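# Fetch lamp-indicated tools from chest drawers into tray

## Task

Look at the board and find the lamp that is on beside a tool's picture. Remove that tool from the chest, set it down so it lies entirely within the tray, release it, and close all drawers completely; this makes the next lamp turn on. Keep going until every lamp is off. At the end the fetched tools must be in the tray, all remaining tools must be in the chest, and the tray must hold nothing else. Anything that stays in place only because the robot is holding it does not count. Finish by opening the grippers and moving the arms away.

## Robot and tools

Robot: two Franka FR3 arms, left_arm and right_arm, each ending in a Robotiq 2F-140 parallel gripper. Their bases sit in the scene frame at left_arm (+0.059, +0.466, 0) with quat_wxyz (+0.995, 0, 0, +0.104) and right_arm (+0.040, -0.304, 0) with quat_wxyz (+0.999, 0, 0, -0.052). The names are just labels, not image sides.

Scene frame: origin on the tabletop midway between the bases, +x out over the table, +z up, left_arm toward +y. Gripper frame: fingers extend along its +z, close along its y. end_effector_position is the point between the pads when shut; closed fingertips stick out about 33 mm past it (9 mm when fully open), and closing pushes the tips roughly 24 mm further from the arm, so keep that gap above surfaces. Reported hand positions can be off, more so at long reach.

The row (20 numbers, both arms in one list, always all 20): left x, y, z, qw, qx, qy, qz, gripper position, force_limit, speed, then the same ten for the right arm. x, y, z are an absolute target position in metres in the scene frame; the quaternion is an absolute target orientation, w first, same frame. The last three per arm are each in [-1, 1]. position: +1 fully open (140 mm), about -0.8 pads touch, -1 closes until blocked. force_limit: roughly 14 N at -1, 60 N at 0, 107 N at +1. speed: roughly 30 mm/s at -1, 140 at 0, 250 at +1. Sending 0 is a real command, so to leave a gripper alone repeat its previous three numbers. To keep an arm still, resend its pose from the last result before it stopped, and keep using your own target quaternion rather than the drifted reported one.

Tools:
- execute_actions {"actions": [...], "pictures": bool}. Empty list = just read state. One action {"rows": [[20 numbers], ...], "steps": n}: up to 15 rows and up to 15 steps of 1/30 s (default 15); each row is one step, the final row repeats to fill. One wait {"steps": n} up to 300, counted from the previous result, including your thinking time. Pictures come by default. A refused call sends nothing; a target more than 0.6 m from the arm's last reported position along any gripper axis is refused.
- move {"target": one 20-number row, "speed": m/s from 0.002 to 0.5, default 0.25; rotation capped at twice that in rad/s}. Each gripper travels a straight line to its absolute pose; both finish together, 0.5 to 10 s, cut off at 10 s. Gripper numbers are applied at the start. No collision avoidance with objects or the other arm; grippers lag, stray and may overshoot speed near full reach. Faster moves and targets deeper past a contact hit or press harder. Result adds a move: line (done, off_target, moving, held, fault; limits=paced means the pose was clipped, limits=held means steps were blocked and the arm may then jump fast) plus each gripper's distance from its pose.
- wait {"seconds": 0 to 10}: lets time pass with no new command.
- zoom_image {"camera", "region": [x0, y0, x1, y1]} in pixels, origin top-left, at most 504x504. Cameras: cam_head_left, cam_head_right, cam_left_wrist, cam_right_wrist, each 504x504. Use it to read lamps and tool pictures on the board.
- read_manual {"section": "licences"}: licence text only.
- finished_scene {"scene": current scene number}: ends and grades the scene, irreversible. Replying without any tool call also ends things.

Control details: every control step the commanded pose is clipped to within 70 mm and 16 degrees of the measured pose, then solved by damped IK with position favoured over orientation. After an action ends, each arm continues only to its last clipped pose, so a distant target needs several calls; check the reported pose. A "Hand target" line shows where the controller is currently driving. The simulation keeps running while you think.

Results: state line left_arm: … | right_arm: … gives position and quaternion. "pose unreachable" means the clearance check altered or blocked that arm's command; HELD marks steps not sent. object_status: 0 moving, 1 blocked while opening, 2 blocked while closing (a grasp), 3 reached target or pads met (thin item may still be held). Confirm a grasp by 2. Stopped fingers stay put until the position value changes by at least 0.01 or the object slips. To squeeze harder, raise force_limit and flip position between -1 and -0.98. position_measured is in counts: 3 open, 230 pads meeting. Joint torques and external torque estimates include friction, offsets and held weight.

Joint ranges (rad): waist ±2.744, shoulder ±1.784, upper arm roll ±2.901, elbow -3.042 to -0.152, forearm roll ±2.807, wrist pitch 0.544 to 4.517, wrist roll ±3.016. Load limits (N m): 35, 35, 32, 30, 12, 12, 12; held weight counts. Hitting one causes a TORQUE FAULT: the arm halts 10 s and the rest of the call is dropped. Holding loads heats motors; a MOTOR HOT warning precedes an OVER-TEMPERATURE FAULT that brakes the arm until cool.

Avoid: pushing anything off the table (fails the task), dropping or slipping tools, slamming drawers, hard impacts or heavy pressing, and arms colliding or pressing on each other. Occasional external tugs on held items or nudges to loose objects happen, so grip firmly. Close drawers fully and verify tools rest on their own before releasing and withdrawing.

Each tool is called after "Call:" by a JSON object that holds its "method" and its "body".

## Session

Call:
{"method": "execute_actions", "body": {"actions": []}}

Scene clock: 0.00 s of 15600.00 s.
left_arm: end_effector_position=(+0.3582, +0.6467, +0.2065) position_measured=3 object_status=3 end_effector_quat_wxyz=(+0.213, +0.833, -0.501, +0.099) | right_arm: end_effector_position=(+0.4736, -0.5339, +0.3067) position_measured=3 object_status=3 end_effector_quat_wxyz=(-0.220, -0.319, +0.913, -0.127)
Joint positions: left_arm=[ 0.456 -0.248  0.122 -2.383 -0.269  1.754  0.39 ] | right_arm=[-0.181 -0.033  0.075 -1.926 -0.443  1.624  0.773]
Joint velocities: left_arm=[ 0.001 -0.     0.002 -0.001  0.    -0.    -0.001] | right_arm=[ 0.001 -0.001 -0.001  0.001  0.     0.001  0.   ]
Joint torques (N m, as the joint torque sensors report them, + toward a larger angle): no reading
External joint torques (N m, as the arm's controller estimates them; a push from outside toward a larger angle lowers the number): no reading
Hand target (left_arm): +0.358, +0.647, +0.207; +0.213, +0.833, -0.501, +0.099
Hand target (right_arm): +0.474, -0.534, +0.307; -0.220, -0.319, +0.913, -0.127

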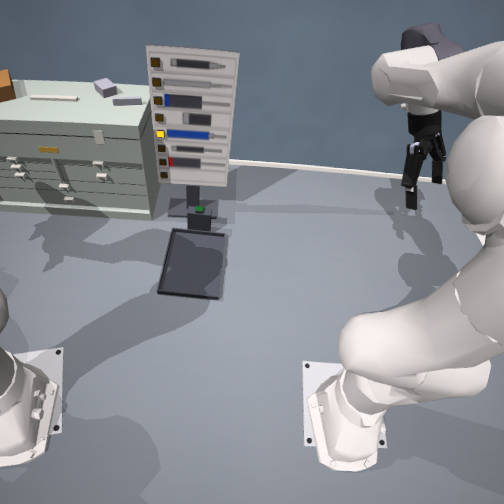

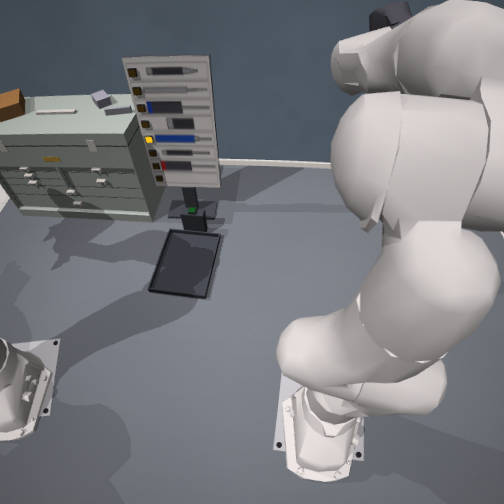

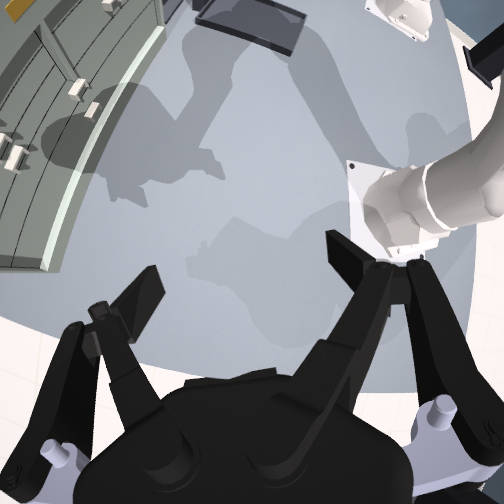

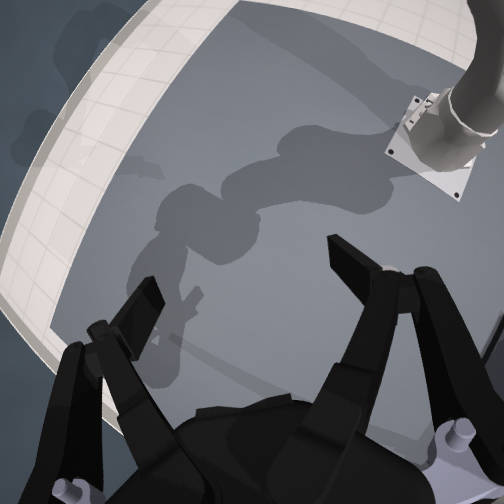

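Call:
{"method": "zoom_image", "body": {"camera": "cam_head_left", "region": [0, 40, 250, 310]}}

Call:
{"method": "zoom_image", "body": {"camera": "cam_head_right", "region": [0, 40, 250, 310]}}

Call:
{"method": "zoom_image", "body": {"camera": "cam_left_wrist", "region": [0, 0, 250, 280]}}

Region (0, 40, 250, 310) of cam_head_left's 504x504 image, scaled by 1.867, with more detail than that image has; it fills the left 467 columns of this view, and the rest is white.

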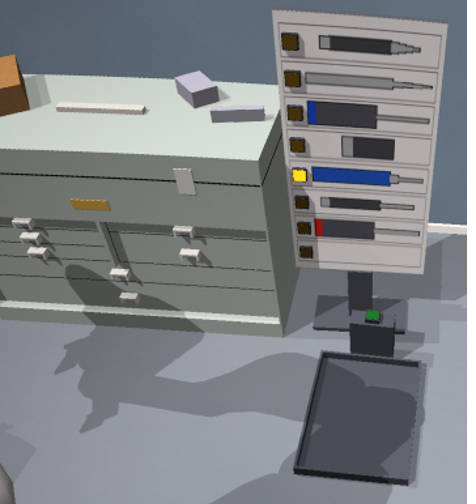

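Region (0, 40, 250, 310) of cam_head_right's 504x504 image, scaled by 1.867, with more detail than that image has; it fills the left 467 columns of this view, and the rest is white.

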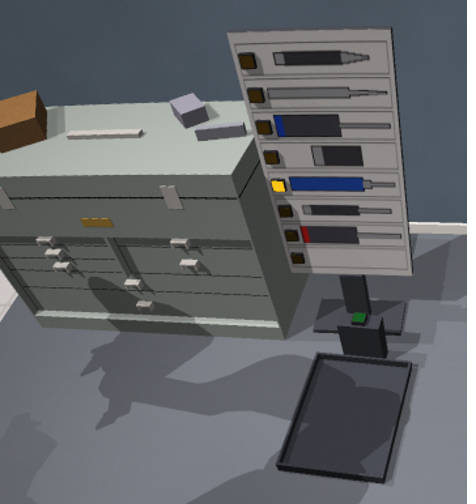

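Region (0, 0, 250, 280) of cam_left_wrist's 504x504 image, scaled by 1.800, with more detail than that image has; it fills the left 450 columns of this view, and the rest is white.

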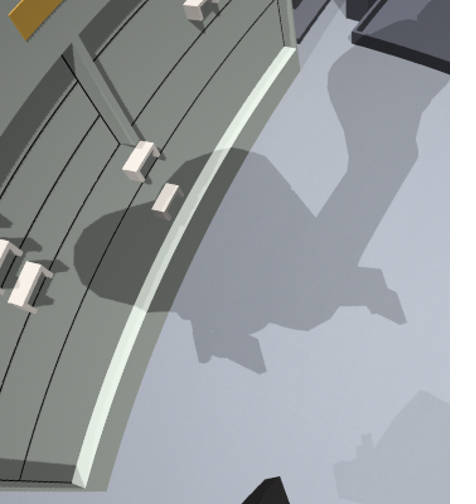

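Call:
{"method": "move", "body": {"target": [0.36,0.5,0.3,0,0.866,0,0.5,1,0,0,0.4736,-0.5339,0.3067,-0.220,-0.319,0.913,-0.127,1,0,0]}}

Scene clock: 59.97 s of 15600.00 s.
left_arm: end_effector_position=(+0.3658, +0.5017, +0.3045) position_measured=3 object_status=3 end_effector_quat_wxyz=(+0.102, +0.916, -0.068, +0.383) | right_arm: end_effector_position=(+0.4736, -0.5339, +0.3067) position_measured=3 object_status=3 end_effector_quat_wxyz=(-0.220, -0.319, +0.913, -0.127)
Joint positions: left_arm=[ 1.515 -1.79  -0.347 -3.053 -1.218  1.036 -0.104] | right_arm=[-0.181 -0.033  0.075 -1.926 -0.443  1.624  0.773]
Joint velocities: left_arm=[ 0.062 -0.002 -0.009 -0.001 -0.019 -0.069  0.032] | right_arm=[-0.     0.    -0.001  0.     0.001 -0.002 -0.   ]
Joint torques (N m, as the joint torque sensors report them, + toward a larger angle): left_arm=[ 0.92 14.29  6.42 18.24 -2.35  1.2   0.22] | right_arm=[ -0.69 -29.61   1.34  23.26  -0.54   1.44  -0.12]
External joint torques (N m, as the arm's controller estimates them; a push from outside toward a larger angle lowers the number): left_arm=[ 1.3  -0.78 -0.64 -0.32 -0.47 -0.36  0.19] | right_arm=[-0.64  0.53  1.46 -0.33 -0.32 -0.04 -0.13]
Hand target (left_arm): +0.366, +0.499, +0.304; +0.104, +0.914, -0.074, +0.384
Hand target (right_arm): +0.474, -0.534, +0.307; -0.220, -0.319, +0.913, -0.127
Off the commanded pose (left_arm): 0.008 m, 20 deg; orientation clipped at the last step of the last action.
Off the commanded pose (right_arm): 0.000 m, 0 deg.
joint sent to its limit (left arm) — the command would take joint 2 (shoulder) past its lower limit and joint 4 (elbow) past its lower limit, so those joints were sent only as far as their limits.
After step 90, 53.00 s passed at rest.
move: off_target (left_arm); limits=paced

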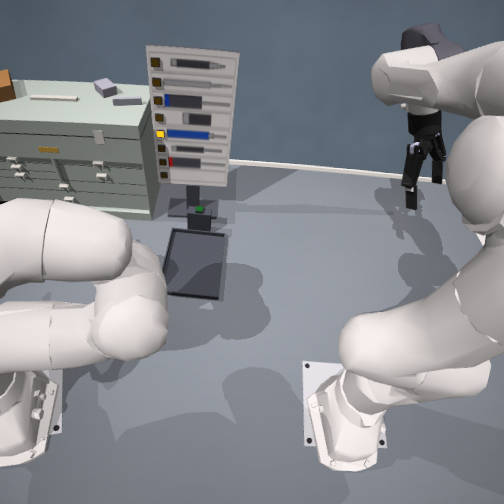

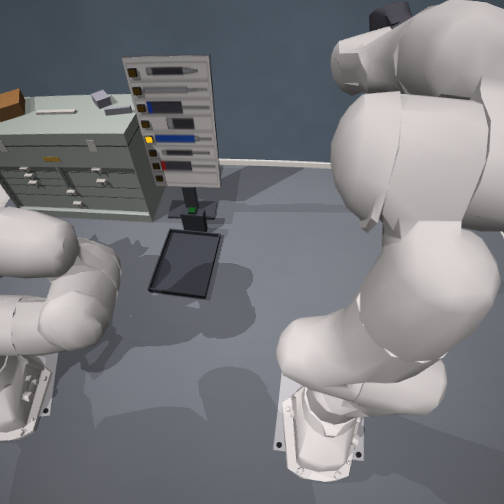

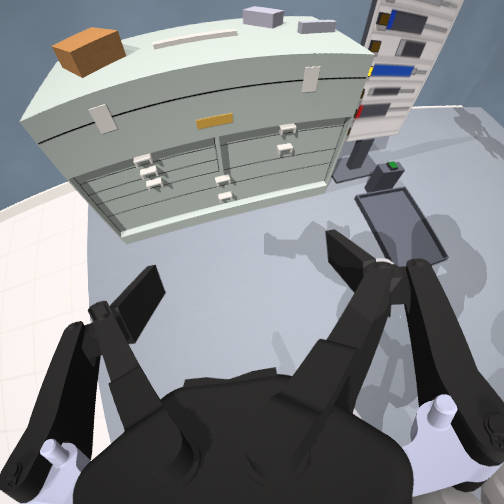

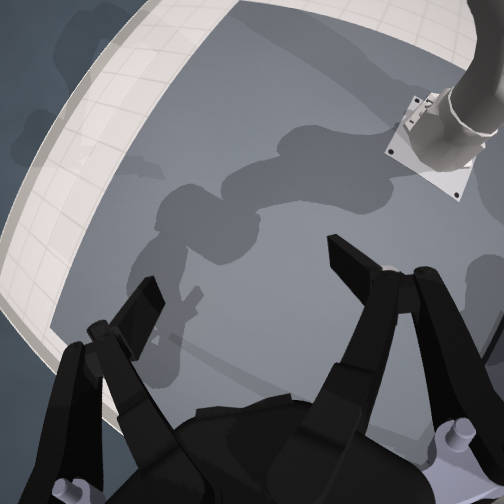

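Call:
{"method": "move", "body": {"target": [0.45,0.55,0.4,0,0.966,0,0.259,1,0,0,0.4736,-0.5339,0.3067,-0.220,-0.319,0.913,-0.127,1,0,0]}}

Scene clock: 66.70 s of 15600.00 s.
left_arm: end_effector_position=(+0.4484, +0.5494, +0.3999) position_measured=3 object_status=3 end_effector_quat_wxyz=(-0.005, +0.966, -0.003, +0.259) | right_arm: end_effector_position=(+0.4736, -0.5339, +0.3067) position_measured=3 object_status=3 end_effector_quat_wxyz=(-0.220, -0.319, +0.913, -0.127)
Joint positions: left_arm=[ 1.754 -1.628 -0.519 -2.484 -1.263  1.052 -0.319] | right_arm=[-0.181 -0.033  0.075 -1.926 -0.443  1.624  0.773]
Joint velocities: left_arm=[ 0.    -0.001  0.     0.001  0.    -0.    -0.029] | right_arm=[ 0.001 -0.001  0.    -0.001 -0.    -0.     0.   ]
Joint torques (N m, as the joint torque sensors report them, + toward a larger angle): left_arm=[ 0.9  21.16 14.87 13.26 -1.03  2.22 -0.08] | right_arm=[ -0.29 -29.94   1.01  23.71  -0.54   1.44  -0.12]
External joint torques (N m, as the arm's controller estimates them; a push from outside toward a larger angle lowers the number): left_arm=[ 0.97  0.65  0.31  1.15 -0.03 -0.36 -0.09] | right_arm=[-0.34  0.28  1.03  0.09 -0.32 -0.05 -0.12]
Hand target (left_arm): +0.449, +0.549, +0.399; -0.003, +0.966, +0.003, +0.258
Hand target (right_arm): +0.474, -0.534, +0.307; -0.220, -0.319, +0.913, -0.127
Off the commanded pose (left_arm): 0.002 m, 1 deg.
Off the commanded pose (right_arm): 0.000 m, 0 deg.
After step 90, 2.23 s passed at rest.
move: done

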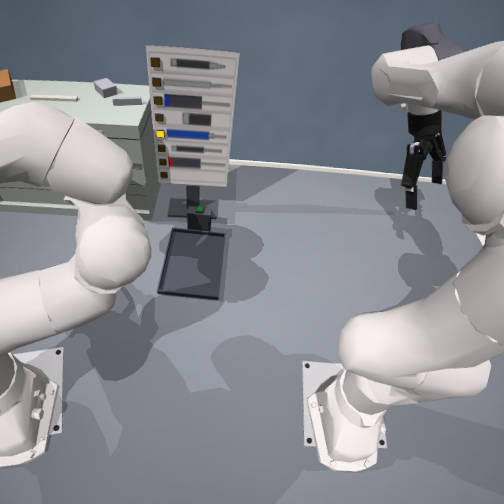

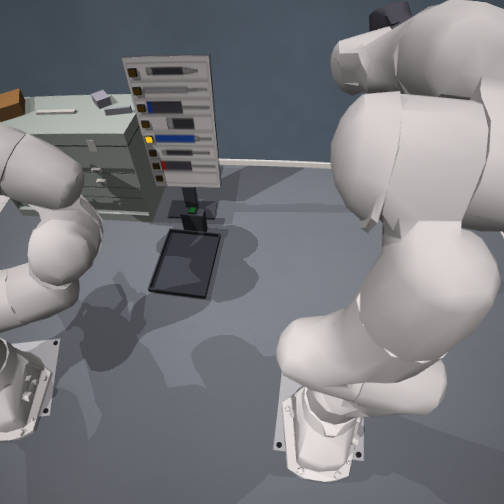

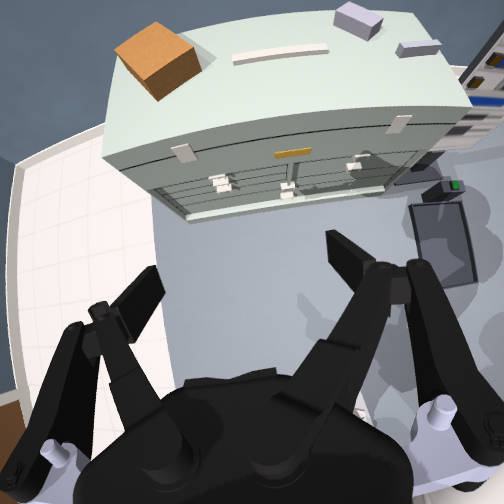

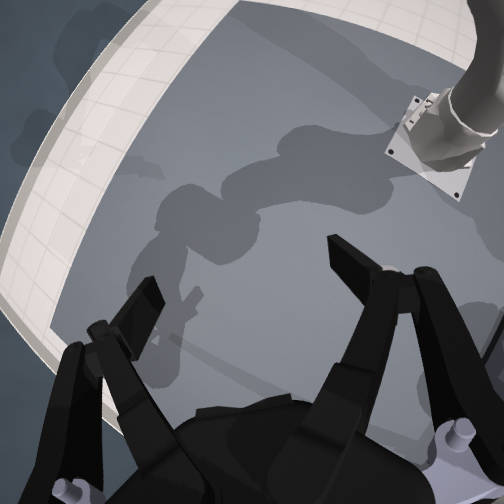

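Call:
{"method": "move", "body": {"target": [0.62,0.5,0.62,0,0.966,0,0.259,1,0,0,0.4736,-0.5339,0.3067,-0.220,-0.319,0.913,-0.127,1,0,0]}}

Scene clock: 77.50 s of 15600.00 s.
left_arm: end_effector_position=(+0.6154, +0.5005, +0.6192) position_measured=3 object_status=3 end_effector_quat_wxyz=(-0.005, +0.968, -0.002, +0.252) | right_arm: end_effector_position=(+0.4736, -0.5339, +0.3067) position_measured=3 object_status=3 end_effector_quat_wxyz=(-0.220, -0.319, +0.913, -0.127)
Joint positions: left_arm=[ 1.984 -1.094 -0.62  -1.46  -1.456  1.03  -0.848] | right_arm=[-0.181 -0.033  0.075 -1.926 -0.443  1.624  0.773]
Joint velocities: left_arm=[-0.     0.002 -0.001  0.001 -0.001 -0.001 -0.031] | right_arm=[-0.    -0.     0.     0.     0.     0.001 -0.   ]
Joint torques (N m, as the joint torque sensors report them, + toward a larger angle): left_arm=[ 0.88 27.55 16.77  5.77 -0.44  2.8  -0.06] | right_arm=[ -0.21 -29.61   0.55  23.11  -0.52   1.49  -0.15]
External joint torques (N m, as the arm's controller estimates them; a push from outside toward a larger angle lowers the number): left_arm=[ 0.78  0.58 -0.55  1.13  0.13 -0.3  -0.07] | right_arm=[-0.17  0.6   0.67 -0.56 -0.29 -0.01 -0.16]
Hand target (left_arm): +0.615, +0.501, +0.619; -0.002, +0.968, +0.004, +0.251
Hand target (right_arm): +0.474, -0.534, +0.307; -0.220, -0.319, +0.913, -0.127
Off the commanded pose (left_arm): 0.005 m, 1 deg.
Off the commanded pose (right_arm): 0.000 m, 0 deg.
After step 90, 5.67 s passed at rest.
move: off_target (left_arm)

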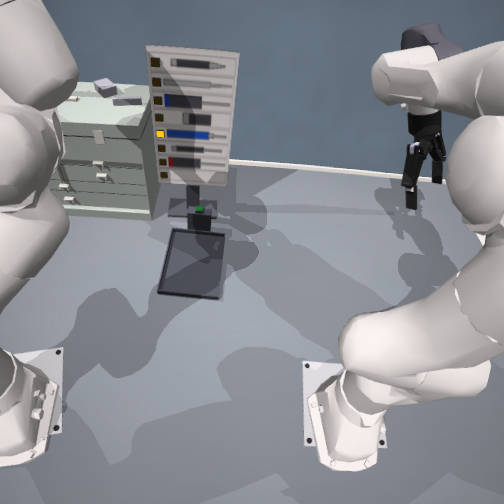

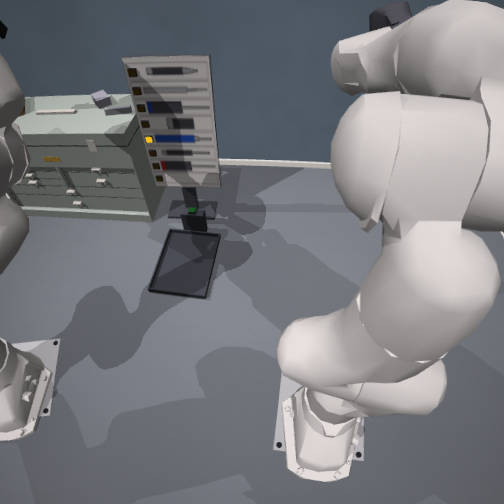

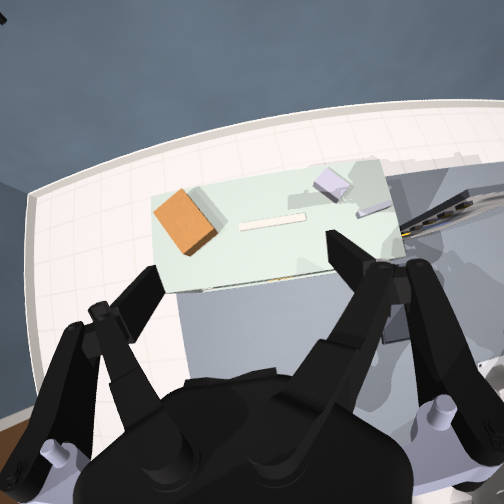

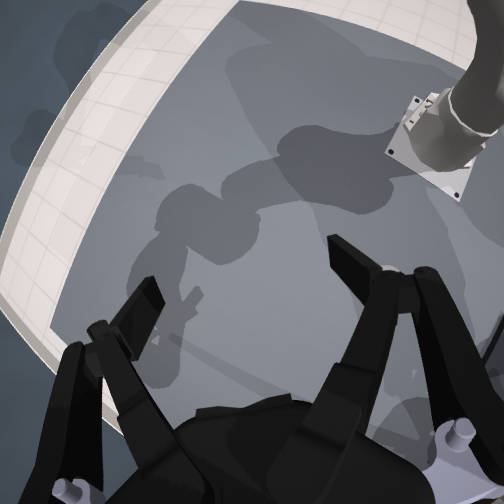

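Call:
{"method": "move", "body": {"target": [0.1,0.95,0.5,0,0.707,0.707,0,1,0,0,0.4736,-0.5339,0.3067,-0.220,-0.319,0.913,-0.127,1,0,0], "speed": 0.35}}

Call:
{"method": "move", "body": {"target": [0.5,0.6,0.5,0,1,0,0,1,0,0,0.4736,-0.5339,0.3067,-0.220,-0.319,0.913,-0.127,1,0,0], "speed": 0.35}}

Scene clock: 138.23 s of 15600.00 s.
left_arm: end_effector_position=(+0.1079, +0.9537, +0.4957) position_measured=3 object_status=3 end_effector_quat_wxyz=(+0.004, +0.705, +0.709, +0.002) | right_arm: end_effector_position=(+0.4736, -0.5339, +0.3067) position_measured=3 object_status=3 end_effector_quat_wxyz=(-0.220, -0.319, +0.913, -0.127)
Joint positions: left_arm=[ 2.73  -0.408 -1.097 -1.476 -0.383  1.296 -1.377] | right_arm=[-0.181 -0.033  0.075 -1.926 -0.443  1.624  0.773]
Joint velocities: left_arm=[-0.     0.004 -0.004  0.003  0.007  0.001 -0.035] | right_arm=[-0.     0.001  0.     0.    -0.    -0.     0.   ]
Joint torques (N m, as the joint torque sensors report them, + toward a larger angle): left_arm=[ 0.24  3.7  10.68 21.78  1.4   2.32 -0.09] | right_arm=[ -0.11 -29.86   0.93  23.5   -0.49   1.45  -0.13]
External joint torques (N m, as the arm's controller estimates them; a push from outside toward a larger angle lowers the number): left_arm=[ 0.24  0.71 -0.03  2.    0.58 -0.19 -0.09] | right_arm=[-0.11  0.19  1.   -0.06 -0.26 -0.03 -0.14]
Hand target (left_arm): +0.108, +0.953, +0.496; +0.004, +0.701, +0.713, +0.001
Hand target (right_arm): +0.474, -0.534, +0.307; -0.220, -0.319, +0.913, -0.127
Off the commanded pose (left_arm): 0.010 m, 1 deg.
Off the commanded pose (right_arm): 0.000 m, 0 deg.
joint sent to its limit (left arm) — the command would take joint 1 (waist) past its upper limit, so that joint was sent only as far as its limit.
After step 90, 54.07 s passed at rest.
move: off_target (left_arm)

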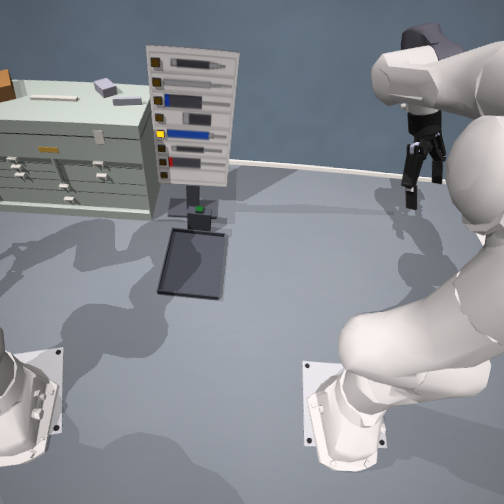

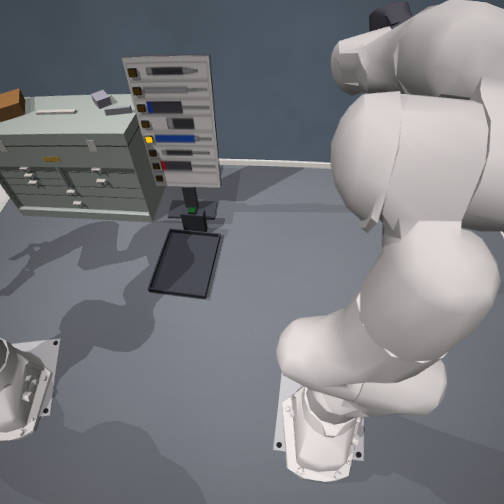

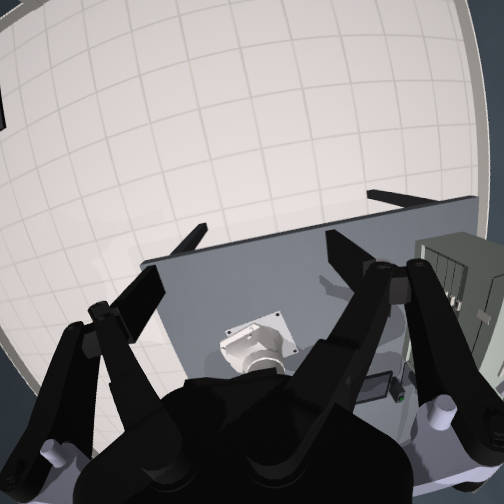

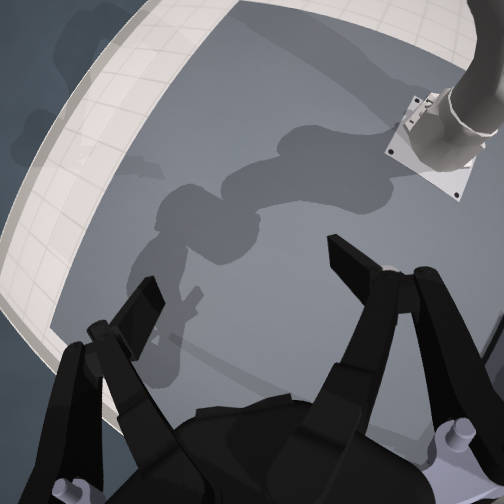

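Scene clock: 140.97 s of 15600.00 s.
left_arm: end_effector_position=(+0.4905, +0.5998, +0.5010) position_measured=3 object_status=3 end_effector_quat_wxyz=(+0.002, +1.000, +0.006, -0.008) | right_arm: end_effector_position=(+0.4736, -0.5339, +0.3067) position_measured=3 object_status=3 end_effector_quat_wxyz=(-0.220, -0.319, +0.913, -0.127)
Joint positions: left_arm=[ 1.609 -0.617 -0.958 -1.544 -0.522  1.195 -0.826] | right_arm=[-0.181 -0.033  0.075 -1.926 -0.443  1.624  0.773]
Joint velocities: left_arm=[-0.001  0.013 -0.001  0.001  0.007  0.003  0.018] | right_arm=[-0.001  0.    -0.001  0.    -0.     0.    -0.001]
Joint torques (N m, as the joint torque sensors report them, + toward a larger angle): left_arm=[-0.67  9.07 13.85 19.45  1.41  2.96  0.21] | right_arm=[ -0.08 -29.77   1.13  23.54  -0.53   1.52  -0.08]
External joint torques (N m, as the arm's controller estimates them; a push from outside toward a larger angle lowers the number): left_arm=[-0.58  1.17 -0.61  2.12  0.61  0.47  0.21] | right_arm=[ 0.    0.52  1.28 -0.15 -0.29  0.02 -0.09]
Hand target (left_arm): +0.491, +0.600, +0.501; -0.000, +1.000, -0.000, -0.008
Hand target (right_arm): +0.474, -0.534, +0.307; -0.220, -0.319, +0.913, -0.127
Off the commanded pose (left_arm): 0.010 m, 1 deg.
Off the commanded pose (right_arm): 0.000 m, 0 deg.
move: off_target (left_arm)

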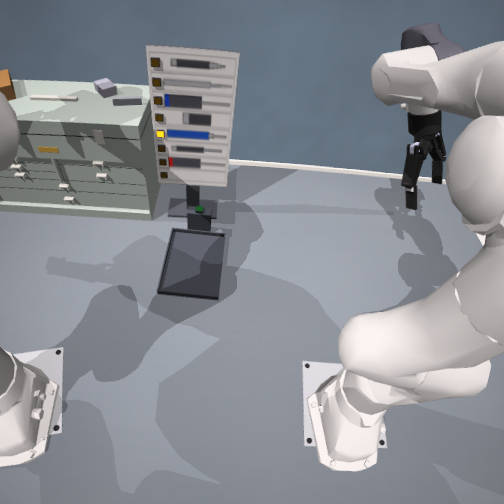

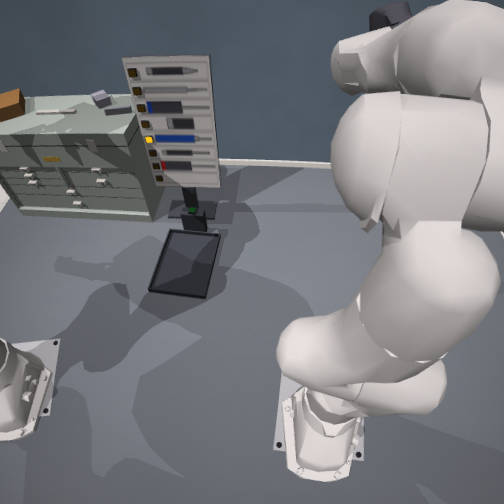

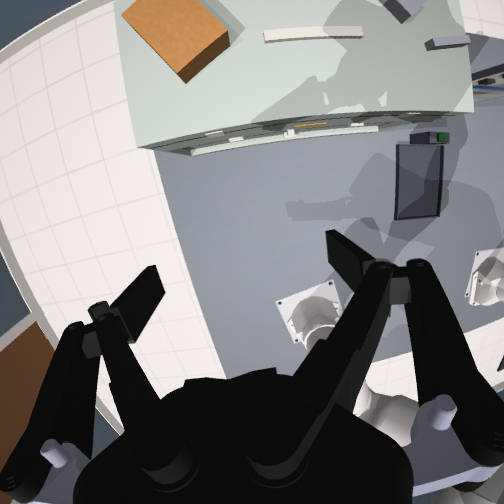

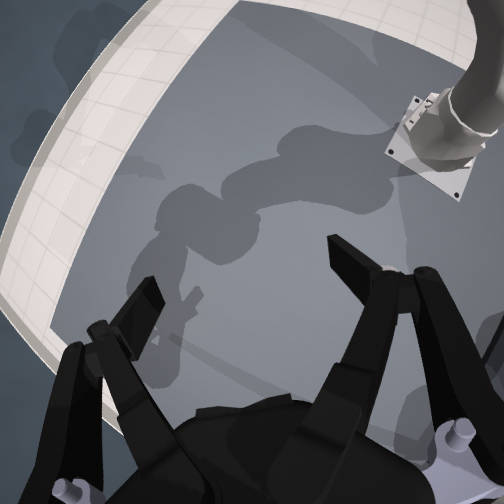

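Call:
{"method": "move", "body": {"target": [0.52,0.38,0.22,0,0.924,0,0.383,0,0,0,0.4736,-0.5339,0.3067,-0.220,-0.319,0.913,-0.127,1,0,0]}}

Scene clock: 156.77 s of 15600.00 s.
left_arm: end_effector_position=(+0.5058, +0.4013, +0.2423) position_measured=129 object_status=3 end_effector_quat_wxyz=(+0.006, +0.948, -0.032, +0.318) | right_arm: end_effector_position=(+0.4736, -0.5339, +0.3067) position_measured=3 object_status=3 end_effector_quat_wxyz=(-0.220, -0.319, +0.913, -0.127)
Joint positions: left_arm=[ 0.771 -1.69  -1.084 -2.876 -1.581  1.796 -0.769] | right_arm=[-0.181 -0.033  0.075 -1.926 -0.443  1.624  0.773]
Joint velocities: left_arm=[ 0.001  0.001  0.002  0.002  0.001 -0.     0.001] | right_arm=[ 0.     0.     0.    -0.    -0.001 -0.001  0.001]
Joint torques (N m, as the joint torque sensors report them, + toward a larger angle): left_arm=[ 2.02 14.38 20.13  8.95  0.6   3.41  0.07] | right_arm=[ -0.21 -29.88   0.86  23.69  -0.48   1.54  -0.12]
External joint torques (N m, as the arm's controller estimates them; a push from outside toward a larger angle lowers the number): left_arm=[2.02 1.09 2.79 0.07 0.63 0.36 0.06] | right_arm=[-0.2   0.33  0.94  0.06 -0.24  0.05 -0.13]
Hand target (left_arm): +0.506, +0.403, +0.243; +0.005, +0.948, -0.031, +0.318
Hand target (right_arm): +0.474, -0.534, +0.307; -0.220, -0.319, +0.913, -0.127
Off the commanded pose (left_arm): 0.034 m, 9 deg.
Off the commanded pose (right_arm): 0.000 m, 0 deg.
After step 90, 10.87 s passed at rest.
move: held (left_arm); limits=held; held on 10 of 58 steps (left_arm), including the last (left_arm)
pose unreachable (left arm): on one or more control steps of this call this arm could not follow its commanded pose, so it was not sent that pose on those steps. On the call's last step it was still not sent that pose. It may still have moved: this result reports where it is.
cause: the commanded pose would bring two parts of the arm too close to each other (joints 2 (shoulder) to 5 (forearm roll) lie between them).

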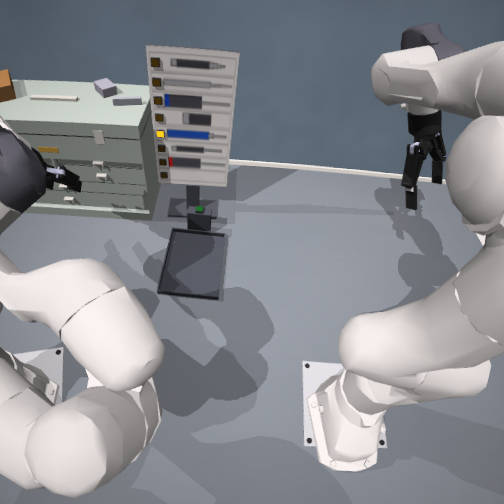

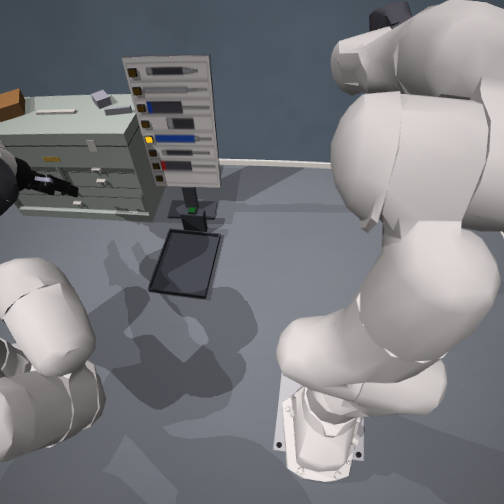

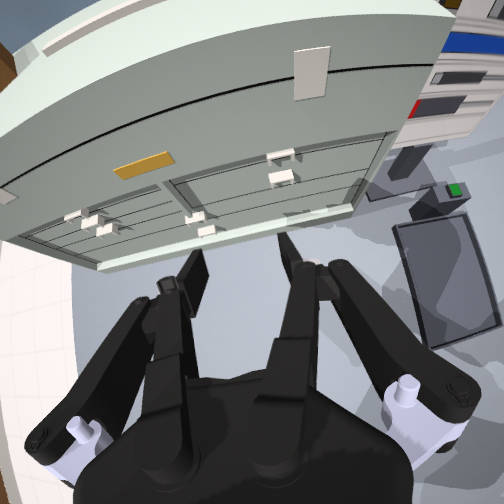

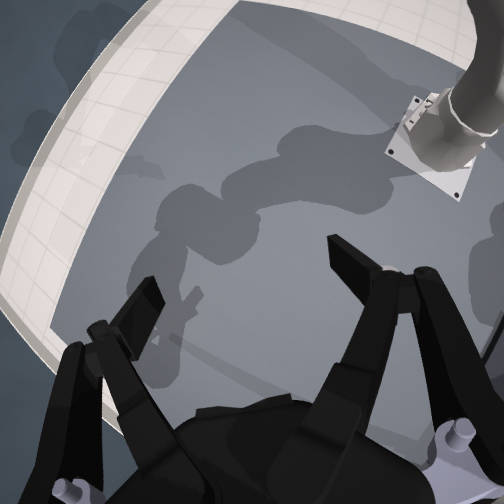

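Call:
{"method": "move", "body": {"target": [0.50,0.90,0.97,-0.354,0.354,0.146,0.854,0,0,0,0.4736,-0.5339,0.3067,-0.220,-0.319,0.913,-0.127,1,0,0], "speed": 0.35}}

Scene clock: 242.97 s of 15600.00 s.
left_arm: end_effector_position=(+0.5002, +0.8983, +0.9733) position_measured=129 object_status=3 end_effector_quat_wxyz=(-0.330, +0.414, +0.148, +0.835) | right_arm: end_effector_position=(+0.4736, -0.5339, +0.3067) position_measured=3 object_status=3 end_effector_quat_wxyz=(-0.220, -0.319, +0.913, -0.127)
Joint positions: left_arm=[ 2.174 -0.949 -0.836 -1.737 -2.815  2.512  0.15 ] | right_arm=[-0.181 -0.033  0.075 -1.926 -0.443  1.624  0.773]
Joint velocities: left_arm=[-0.041  0.044 -0.001  0.     0.     0.011  0.083] | right_arm=[ 0.    -0.    -0.001  0.001  0.001 -0.    -0.001]
Joint torques (N m, as the joint torque sensors report them, + toward a larger angle): left_arm=[-0.3  16.79 20.42 16.01 -0.38 -1.5   0.23] | right_arm=[ -0.06 -29.8    1.21  23.37  -0.52   1.47  -0.13]
External joint torques (N m, as the arm's controller estimates them; a push from outside toward a larger angle lowers the number): left_arm=[-0.51  0.91  0.38  1.9  -0.52  0.24  0.21] | right_arm=[-0.11  0.42  1.23 -0.27 -0.3  -0.03 -0.14]
Hand target (left_arm): +0.501, +0.898, +0.973; -0.338, +0.415, +0.144, +0.832
Hand target (right_arm): +0.474, -0.534, +0.307; -0.220, -0.319, +0.913, -0.127
Off the commanded pose (left_arm): 0.004 m, 8 deg.
Off the commanded pose (right_arm): 0.000 m, 0 deg.
joint sent to its limit (left arm) — the command would take joint 5 (forearm roll) past its lower limit, so that joint was sent only as far as its limit.
After step 90, 79.67 s passed at rest.
move: off_target (left_arm)

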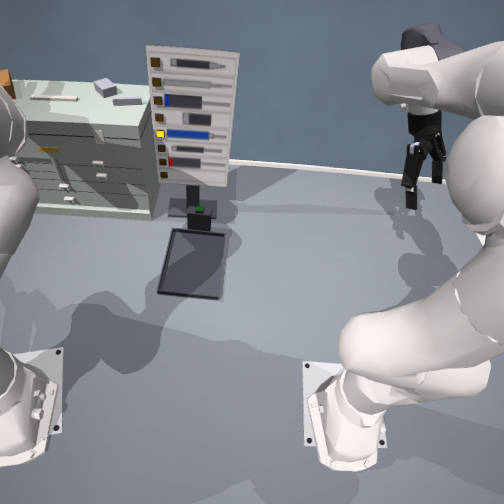

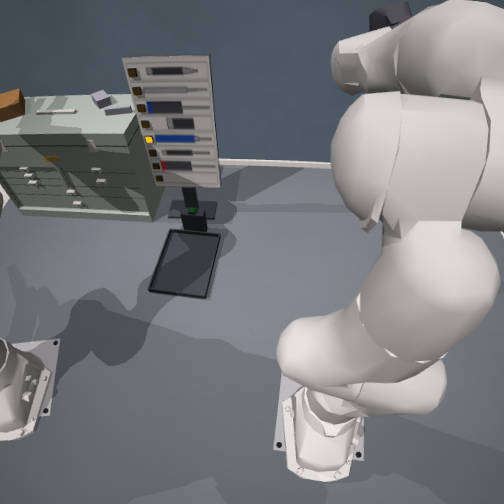

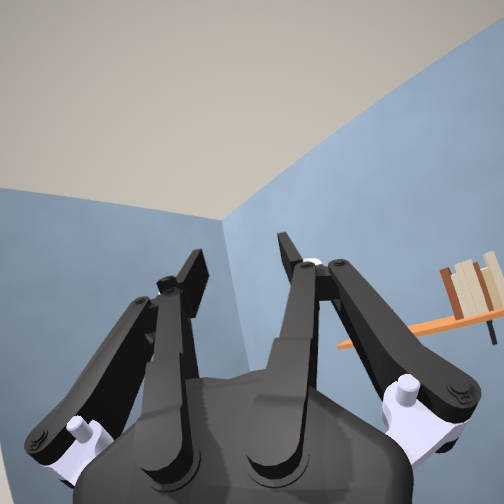

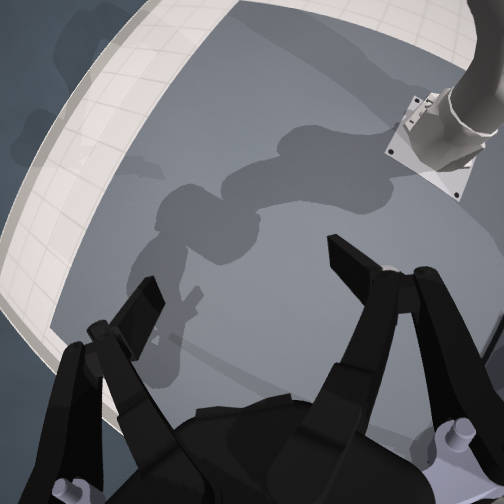

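Call:
{"method": "move", "body": {"target": [0.08,0.5,1.33,-0.383,0,0,0.924,0,0,0,0.4736,-0.5339,0.3067,-0.220,-0.319,0.913,-0.127,1,0,0], "speed": 0.35}}

action 0: the call puts the target (left_arm/x, left_arm/y, left_arm/z) 0.637 m from left_arm's end_effector_position in the last result along the gripper's own x axis as it stood there; a target may be at most 0.6 m away along each of those axes, so nothing of the call was run and nothing moved. Command a nearer target, and go on from there in a later call.

Call:
{"method": "move", "body": {"target": [0.14,0.56,1.33,-0.383,0,0,0.924,0,0,0,0.4736,-0.5339,0.3067,-0.220,-0.319,0.913,-0.127,1,0,0], "speed": 0.35}}

Scene clock: 321.17 s of 15600.00 s.
left_arm: end_effector_position=(+0.1345, +0.5632, +1.3251) position_measured=129 object_status=3 end_effector_quat_wxyz=(-0.345, +0.102, -0.002, +0.933) | right_arm: end_effector_position=(+0.4736, -0.5339, +0.3067) position_measured=3 object_status=3 end_effector_quat_wxyz=(-0.220, -0.319, +0.913, -0.127)
Joint positions: left_arm=[ 1.386 -0.62  -0.093 -1.109 -2.815  2.708  0.467] | right_arm=[-0.181 -0.033  0.075 -1.926 -0.443  1.624  0.773]
Joint velocities: left_arm=[-0.306  0.022  0.054 -0.    -0.    -0.     0.29 ] | right_arm=[-0.002  0.002 -0.001  0.     0.001  0.001 -0.   ]
Joint torques (N m, as the joint torque sensors report them, + toward a larger angle): left_arm=[-1.28  7.27  4.01  6.52 -0.42 -2.74  0.33] | right_arm=[ -0.06 -30.12   0.95  23.51  -0.52   1.5   -0.14]
External joint torques (N m, as the arm's controller estimates them; a push from outside toward a larger angle lowers the number): left_arm=[-2.15  1.11  2.71 -1.06 -0.34 -0.25  0.33] | right_arm=[ 0.02 -0.07  1.1  -0.05 -0.29  0.01 -0.15]
Hand target (left_arm): +0.133, +0.565, +1.325; -0.377, +0.100, -0.005, +0.921
Hand target (right_arm): +0.474, -0.534, +0.307; -0.220, -0.319, +0.913, -0.127
Off the commanded pose (left_arm): 0.008 m, 12 deg.
Off the commanded pose (right_arm): 0.000 m, 0 deg.
joint sent to its limit (left arm) — the command would take joint 5 (forearm roll) past its lower limit, so that joint was sent only as far as its limit.
After step 90, 72.70 s passed at rest.
move: off_target (left_arm)

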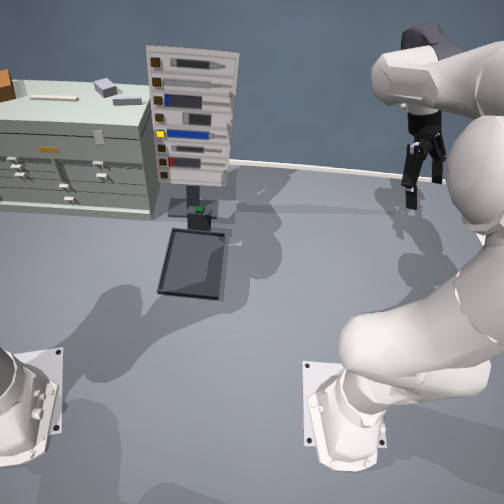

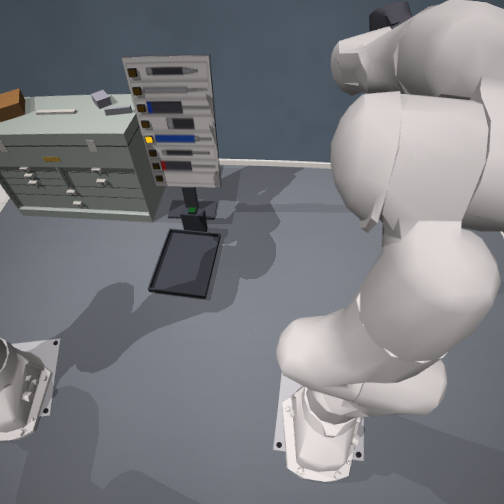

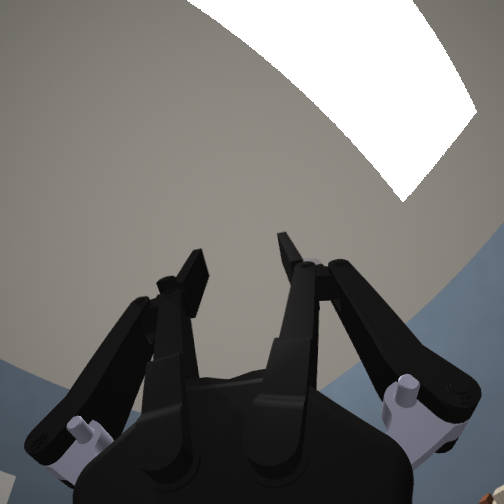

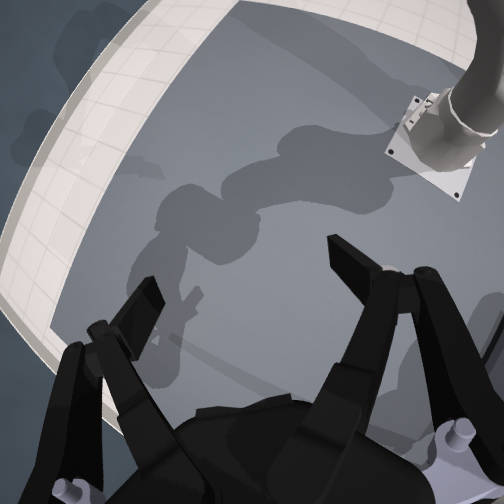

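Call:
{"method": "move", "body": {"target": [0.55,0.5,0.93,0,0.5,0,0.866,0,0,0,0.4736,-0.5339,0.3067,-0.220,-0.319,0.913,-0.127,1,0,0], "speed": 0.35}}

Scene clock: 362.03 s of 15600.00 s.
left_arm: end_effector_position=(+0.5524, +0.5036, +0.9318) position_measured=129 object_status=3 end_effector_quat_wxyz=(+0.005, +0.498, +0.010, +0.867) | right_arm: end_effector_position=(+0.4736, -0.5339, +0.3067) position_measured=3 object_status=3 end_effector_quat_wxyz=(-0.220, -0.319, +0.913, -0.127)
Joint positions: left_arm=[ 0.599 -0.877 -0.404 -2.041 -2.433  2.729  0.333] | right_arm=[-0.181 -0.033  0.075 -1.926 -0.443  1.624  0.773]
Joint velocities: left_arm=[-0.012  0.004  0.005  0.003  0.005  0.01  -0.011] | right_arm=[ 0.    -0.001 -0.001 -0.    -0.     0.    -0.   ]
Joint torques (N m, as the joint torque sensors report them, + toward a larger angle): left_arm=[-0.43  3.41 11.61 22.41  1.36 -1.6  -0.19] | right_arm=[ -0.11 -29.37   0.19  23.64  -0.5    1.49  -0.12]
External joint torques (N m, as the arm's controller estimates them; a push from outside toward a larger angle lowers the number): left_arm=[-0.51  1.01  2.33  2.21  0.66  0.38 -0.21] | right_arm=[-0.14  0.82  0.23  0.03 -0.27  0.   -0.13]
Hand target (left_arm): +0.552, +0.504, +0.932; +0.007, +0.498, +0.012, +0.867
Hand target (right_arm): +0.474, -0.534, +0.307; -0.220, -0.319, +0.913, -0.127
Off the commanded pose (left_arm): 0.005 m, 1 deg.
Off the commanded pose (right_arm): 0.000 m, 0 deg.
After step 90, 35.67 s passed at rest.
move: off_target (left_arm)

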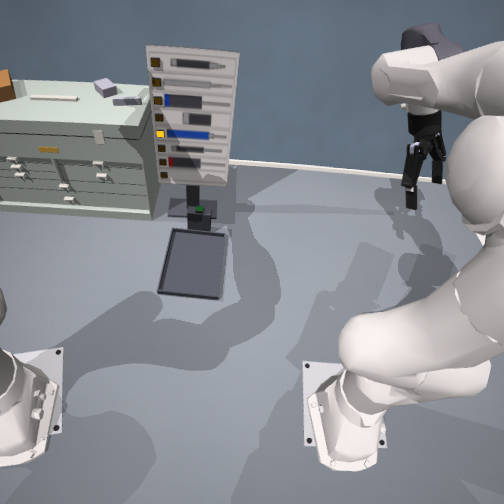

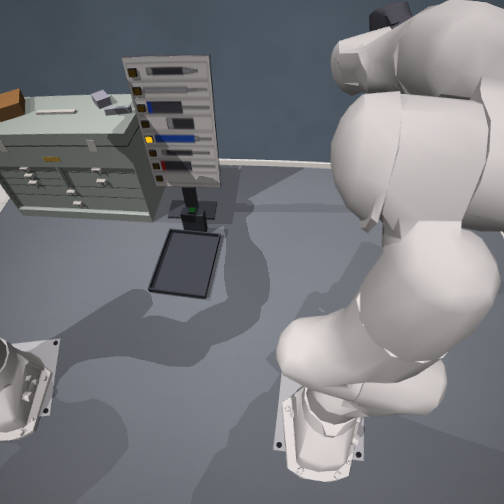

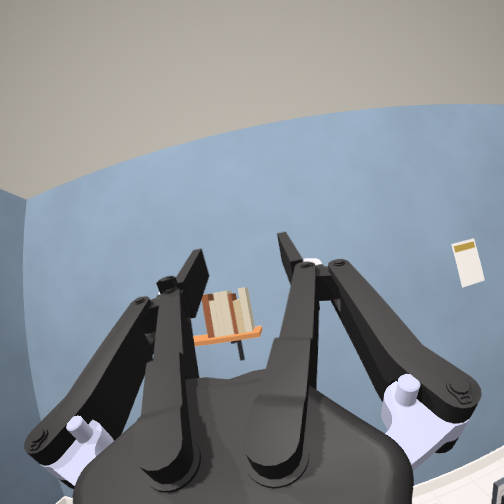

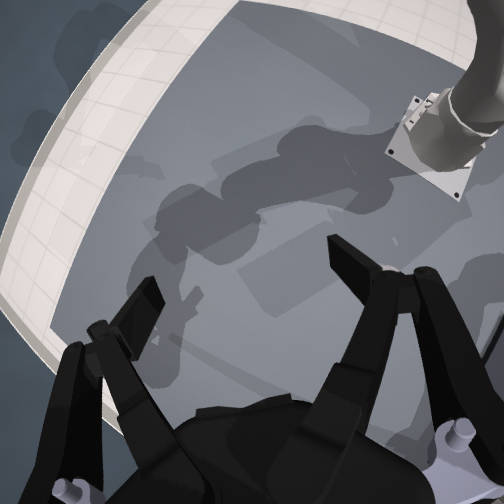

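Call:
{"method": "move", "body": {"target": [0.70,0.5,0.60,0,0.866,0,0.5,0,0,0,0.4736,-0.5339,0.3067,-0.220,-0.319,0.913,-0.127,1,0,0], "speed": 0.3}}

Scene clock: 371.67 s of 15600.00 s.
left_arm: end_effector_position=(+0.7010, +0.4993, +0.5939) position_measured=129 object_status=3 end_effector_quat_wxyz=(-0.005, +0.871, +0.007, +0.491) | right_arm: end_effector_position=(+0.4736, -0.5339, +0.3067) position_measured=3 object_status=3 end_effector_quat_wxyz=(-0.220, -0.319, +0.913, -0.127)
Joint positions: left_arm=[ 0.814 -0.659 -0.717 -2.09  -0.977  2.474 -0.895] | right_arm=[-0.181 -0.033  0.075 -1.926 -0.443  1.624  0.773]
Joint velocities: left_arm=[ 0.001 -0.    -0.001  0.001 -0.002 -0.008 -0.031] | right_arm=[-0.001 -0.    -0.     0.     0.    -0.001 -0.001]
Joint torques (N m, as the joint torque sensors report them, + toward a larger angle): left_arm=[ 1.57 -4.06 12.32 24.12  1.05  2.54 -0.22] | right_arm=[ -0.13 -29.9    0.84  23.56  -0.55   1.45  -0.11]
External joint torques (N m, as the arm's controller estimates them; a push from outside toward a larger angle lowers the number): left_arm=[ 1.56 -1.02 -0.03  1.61  0.07 -0.4  -0.25] | right_arm=[-0.13  0.21  0.92  0.01 -0.33 -0.03 -0.11]
Hand target (left_arm): +0.701, +0.498, +0.594; -0.002, +0.871, +0.012, +0.491
Hand target (right_arm): +0.474, -0.534, +0.307; -0.220, -0.319, +0.913, -0.127
Off the commanded pose (left_arm): 0.006 m, 1 deg.
Off the commanded pose (right_arm): 0.000 m, 0 deg.
After step 90, 3.63 s passed at rest.
move: off_target (left_arm)

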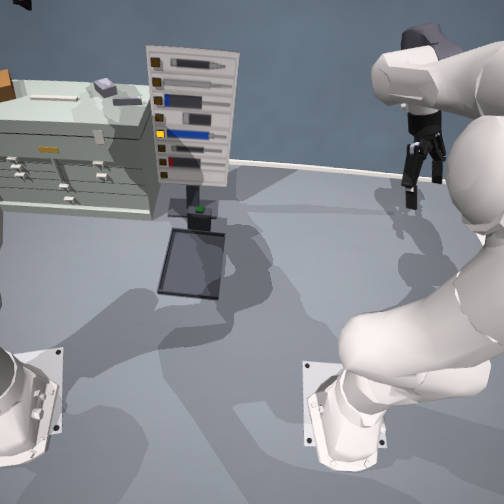

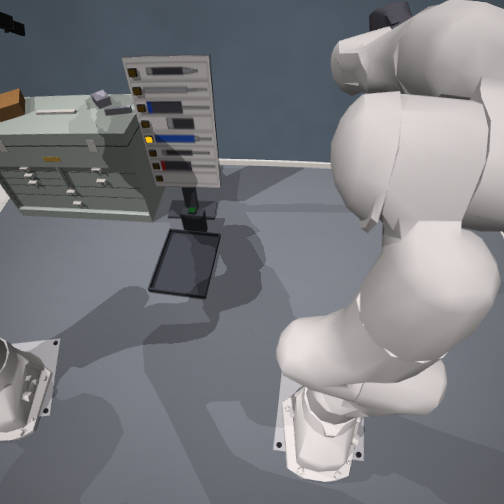

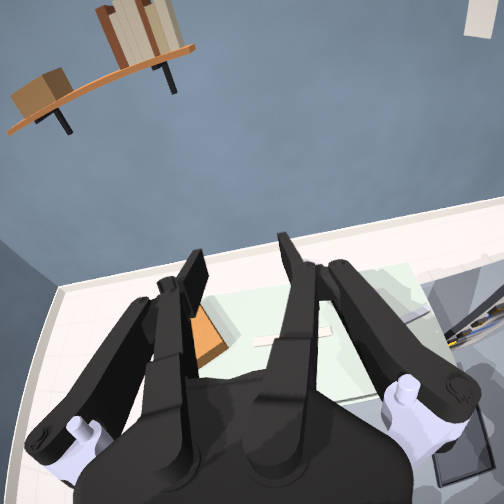

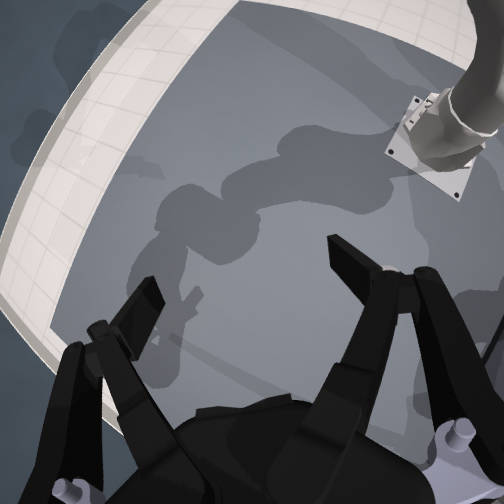

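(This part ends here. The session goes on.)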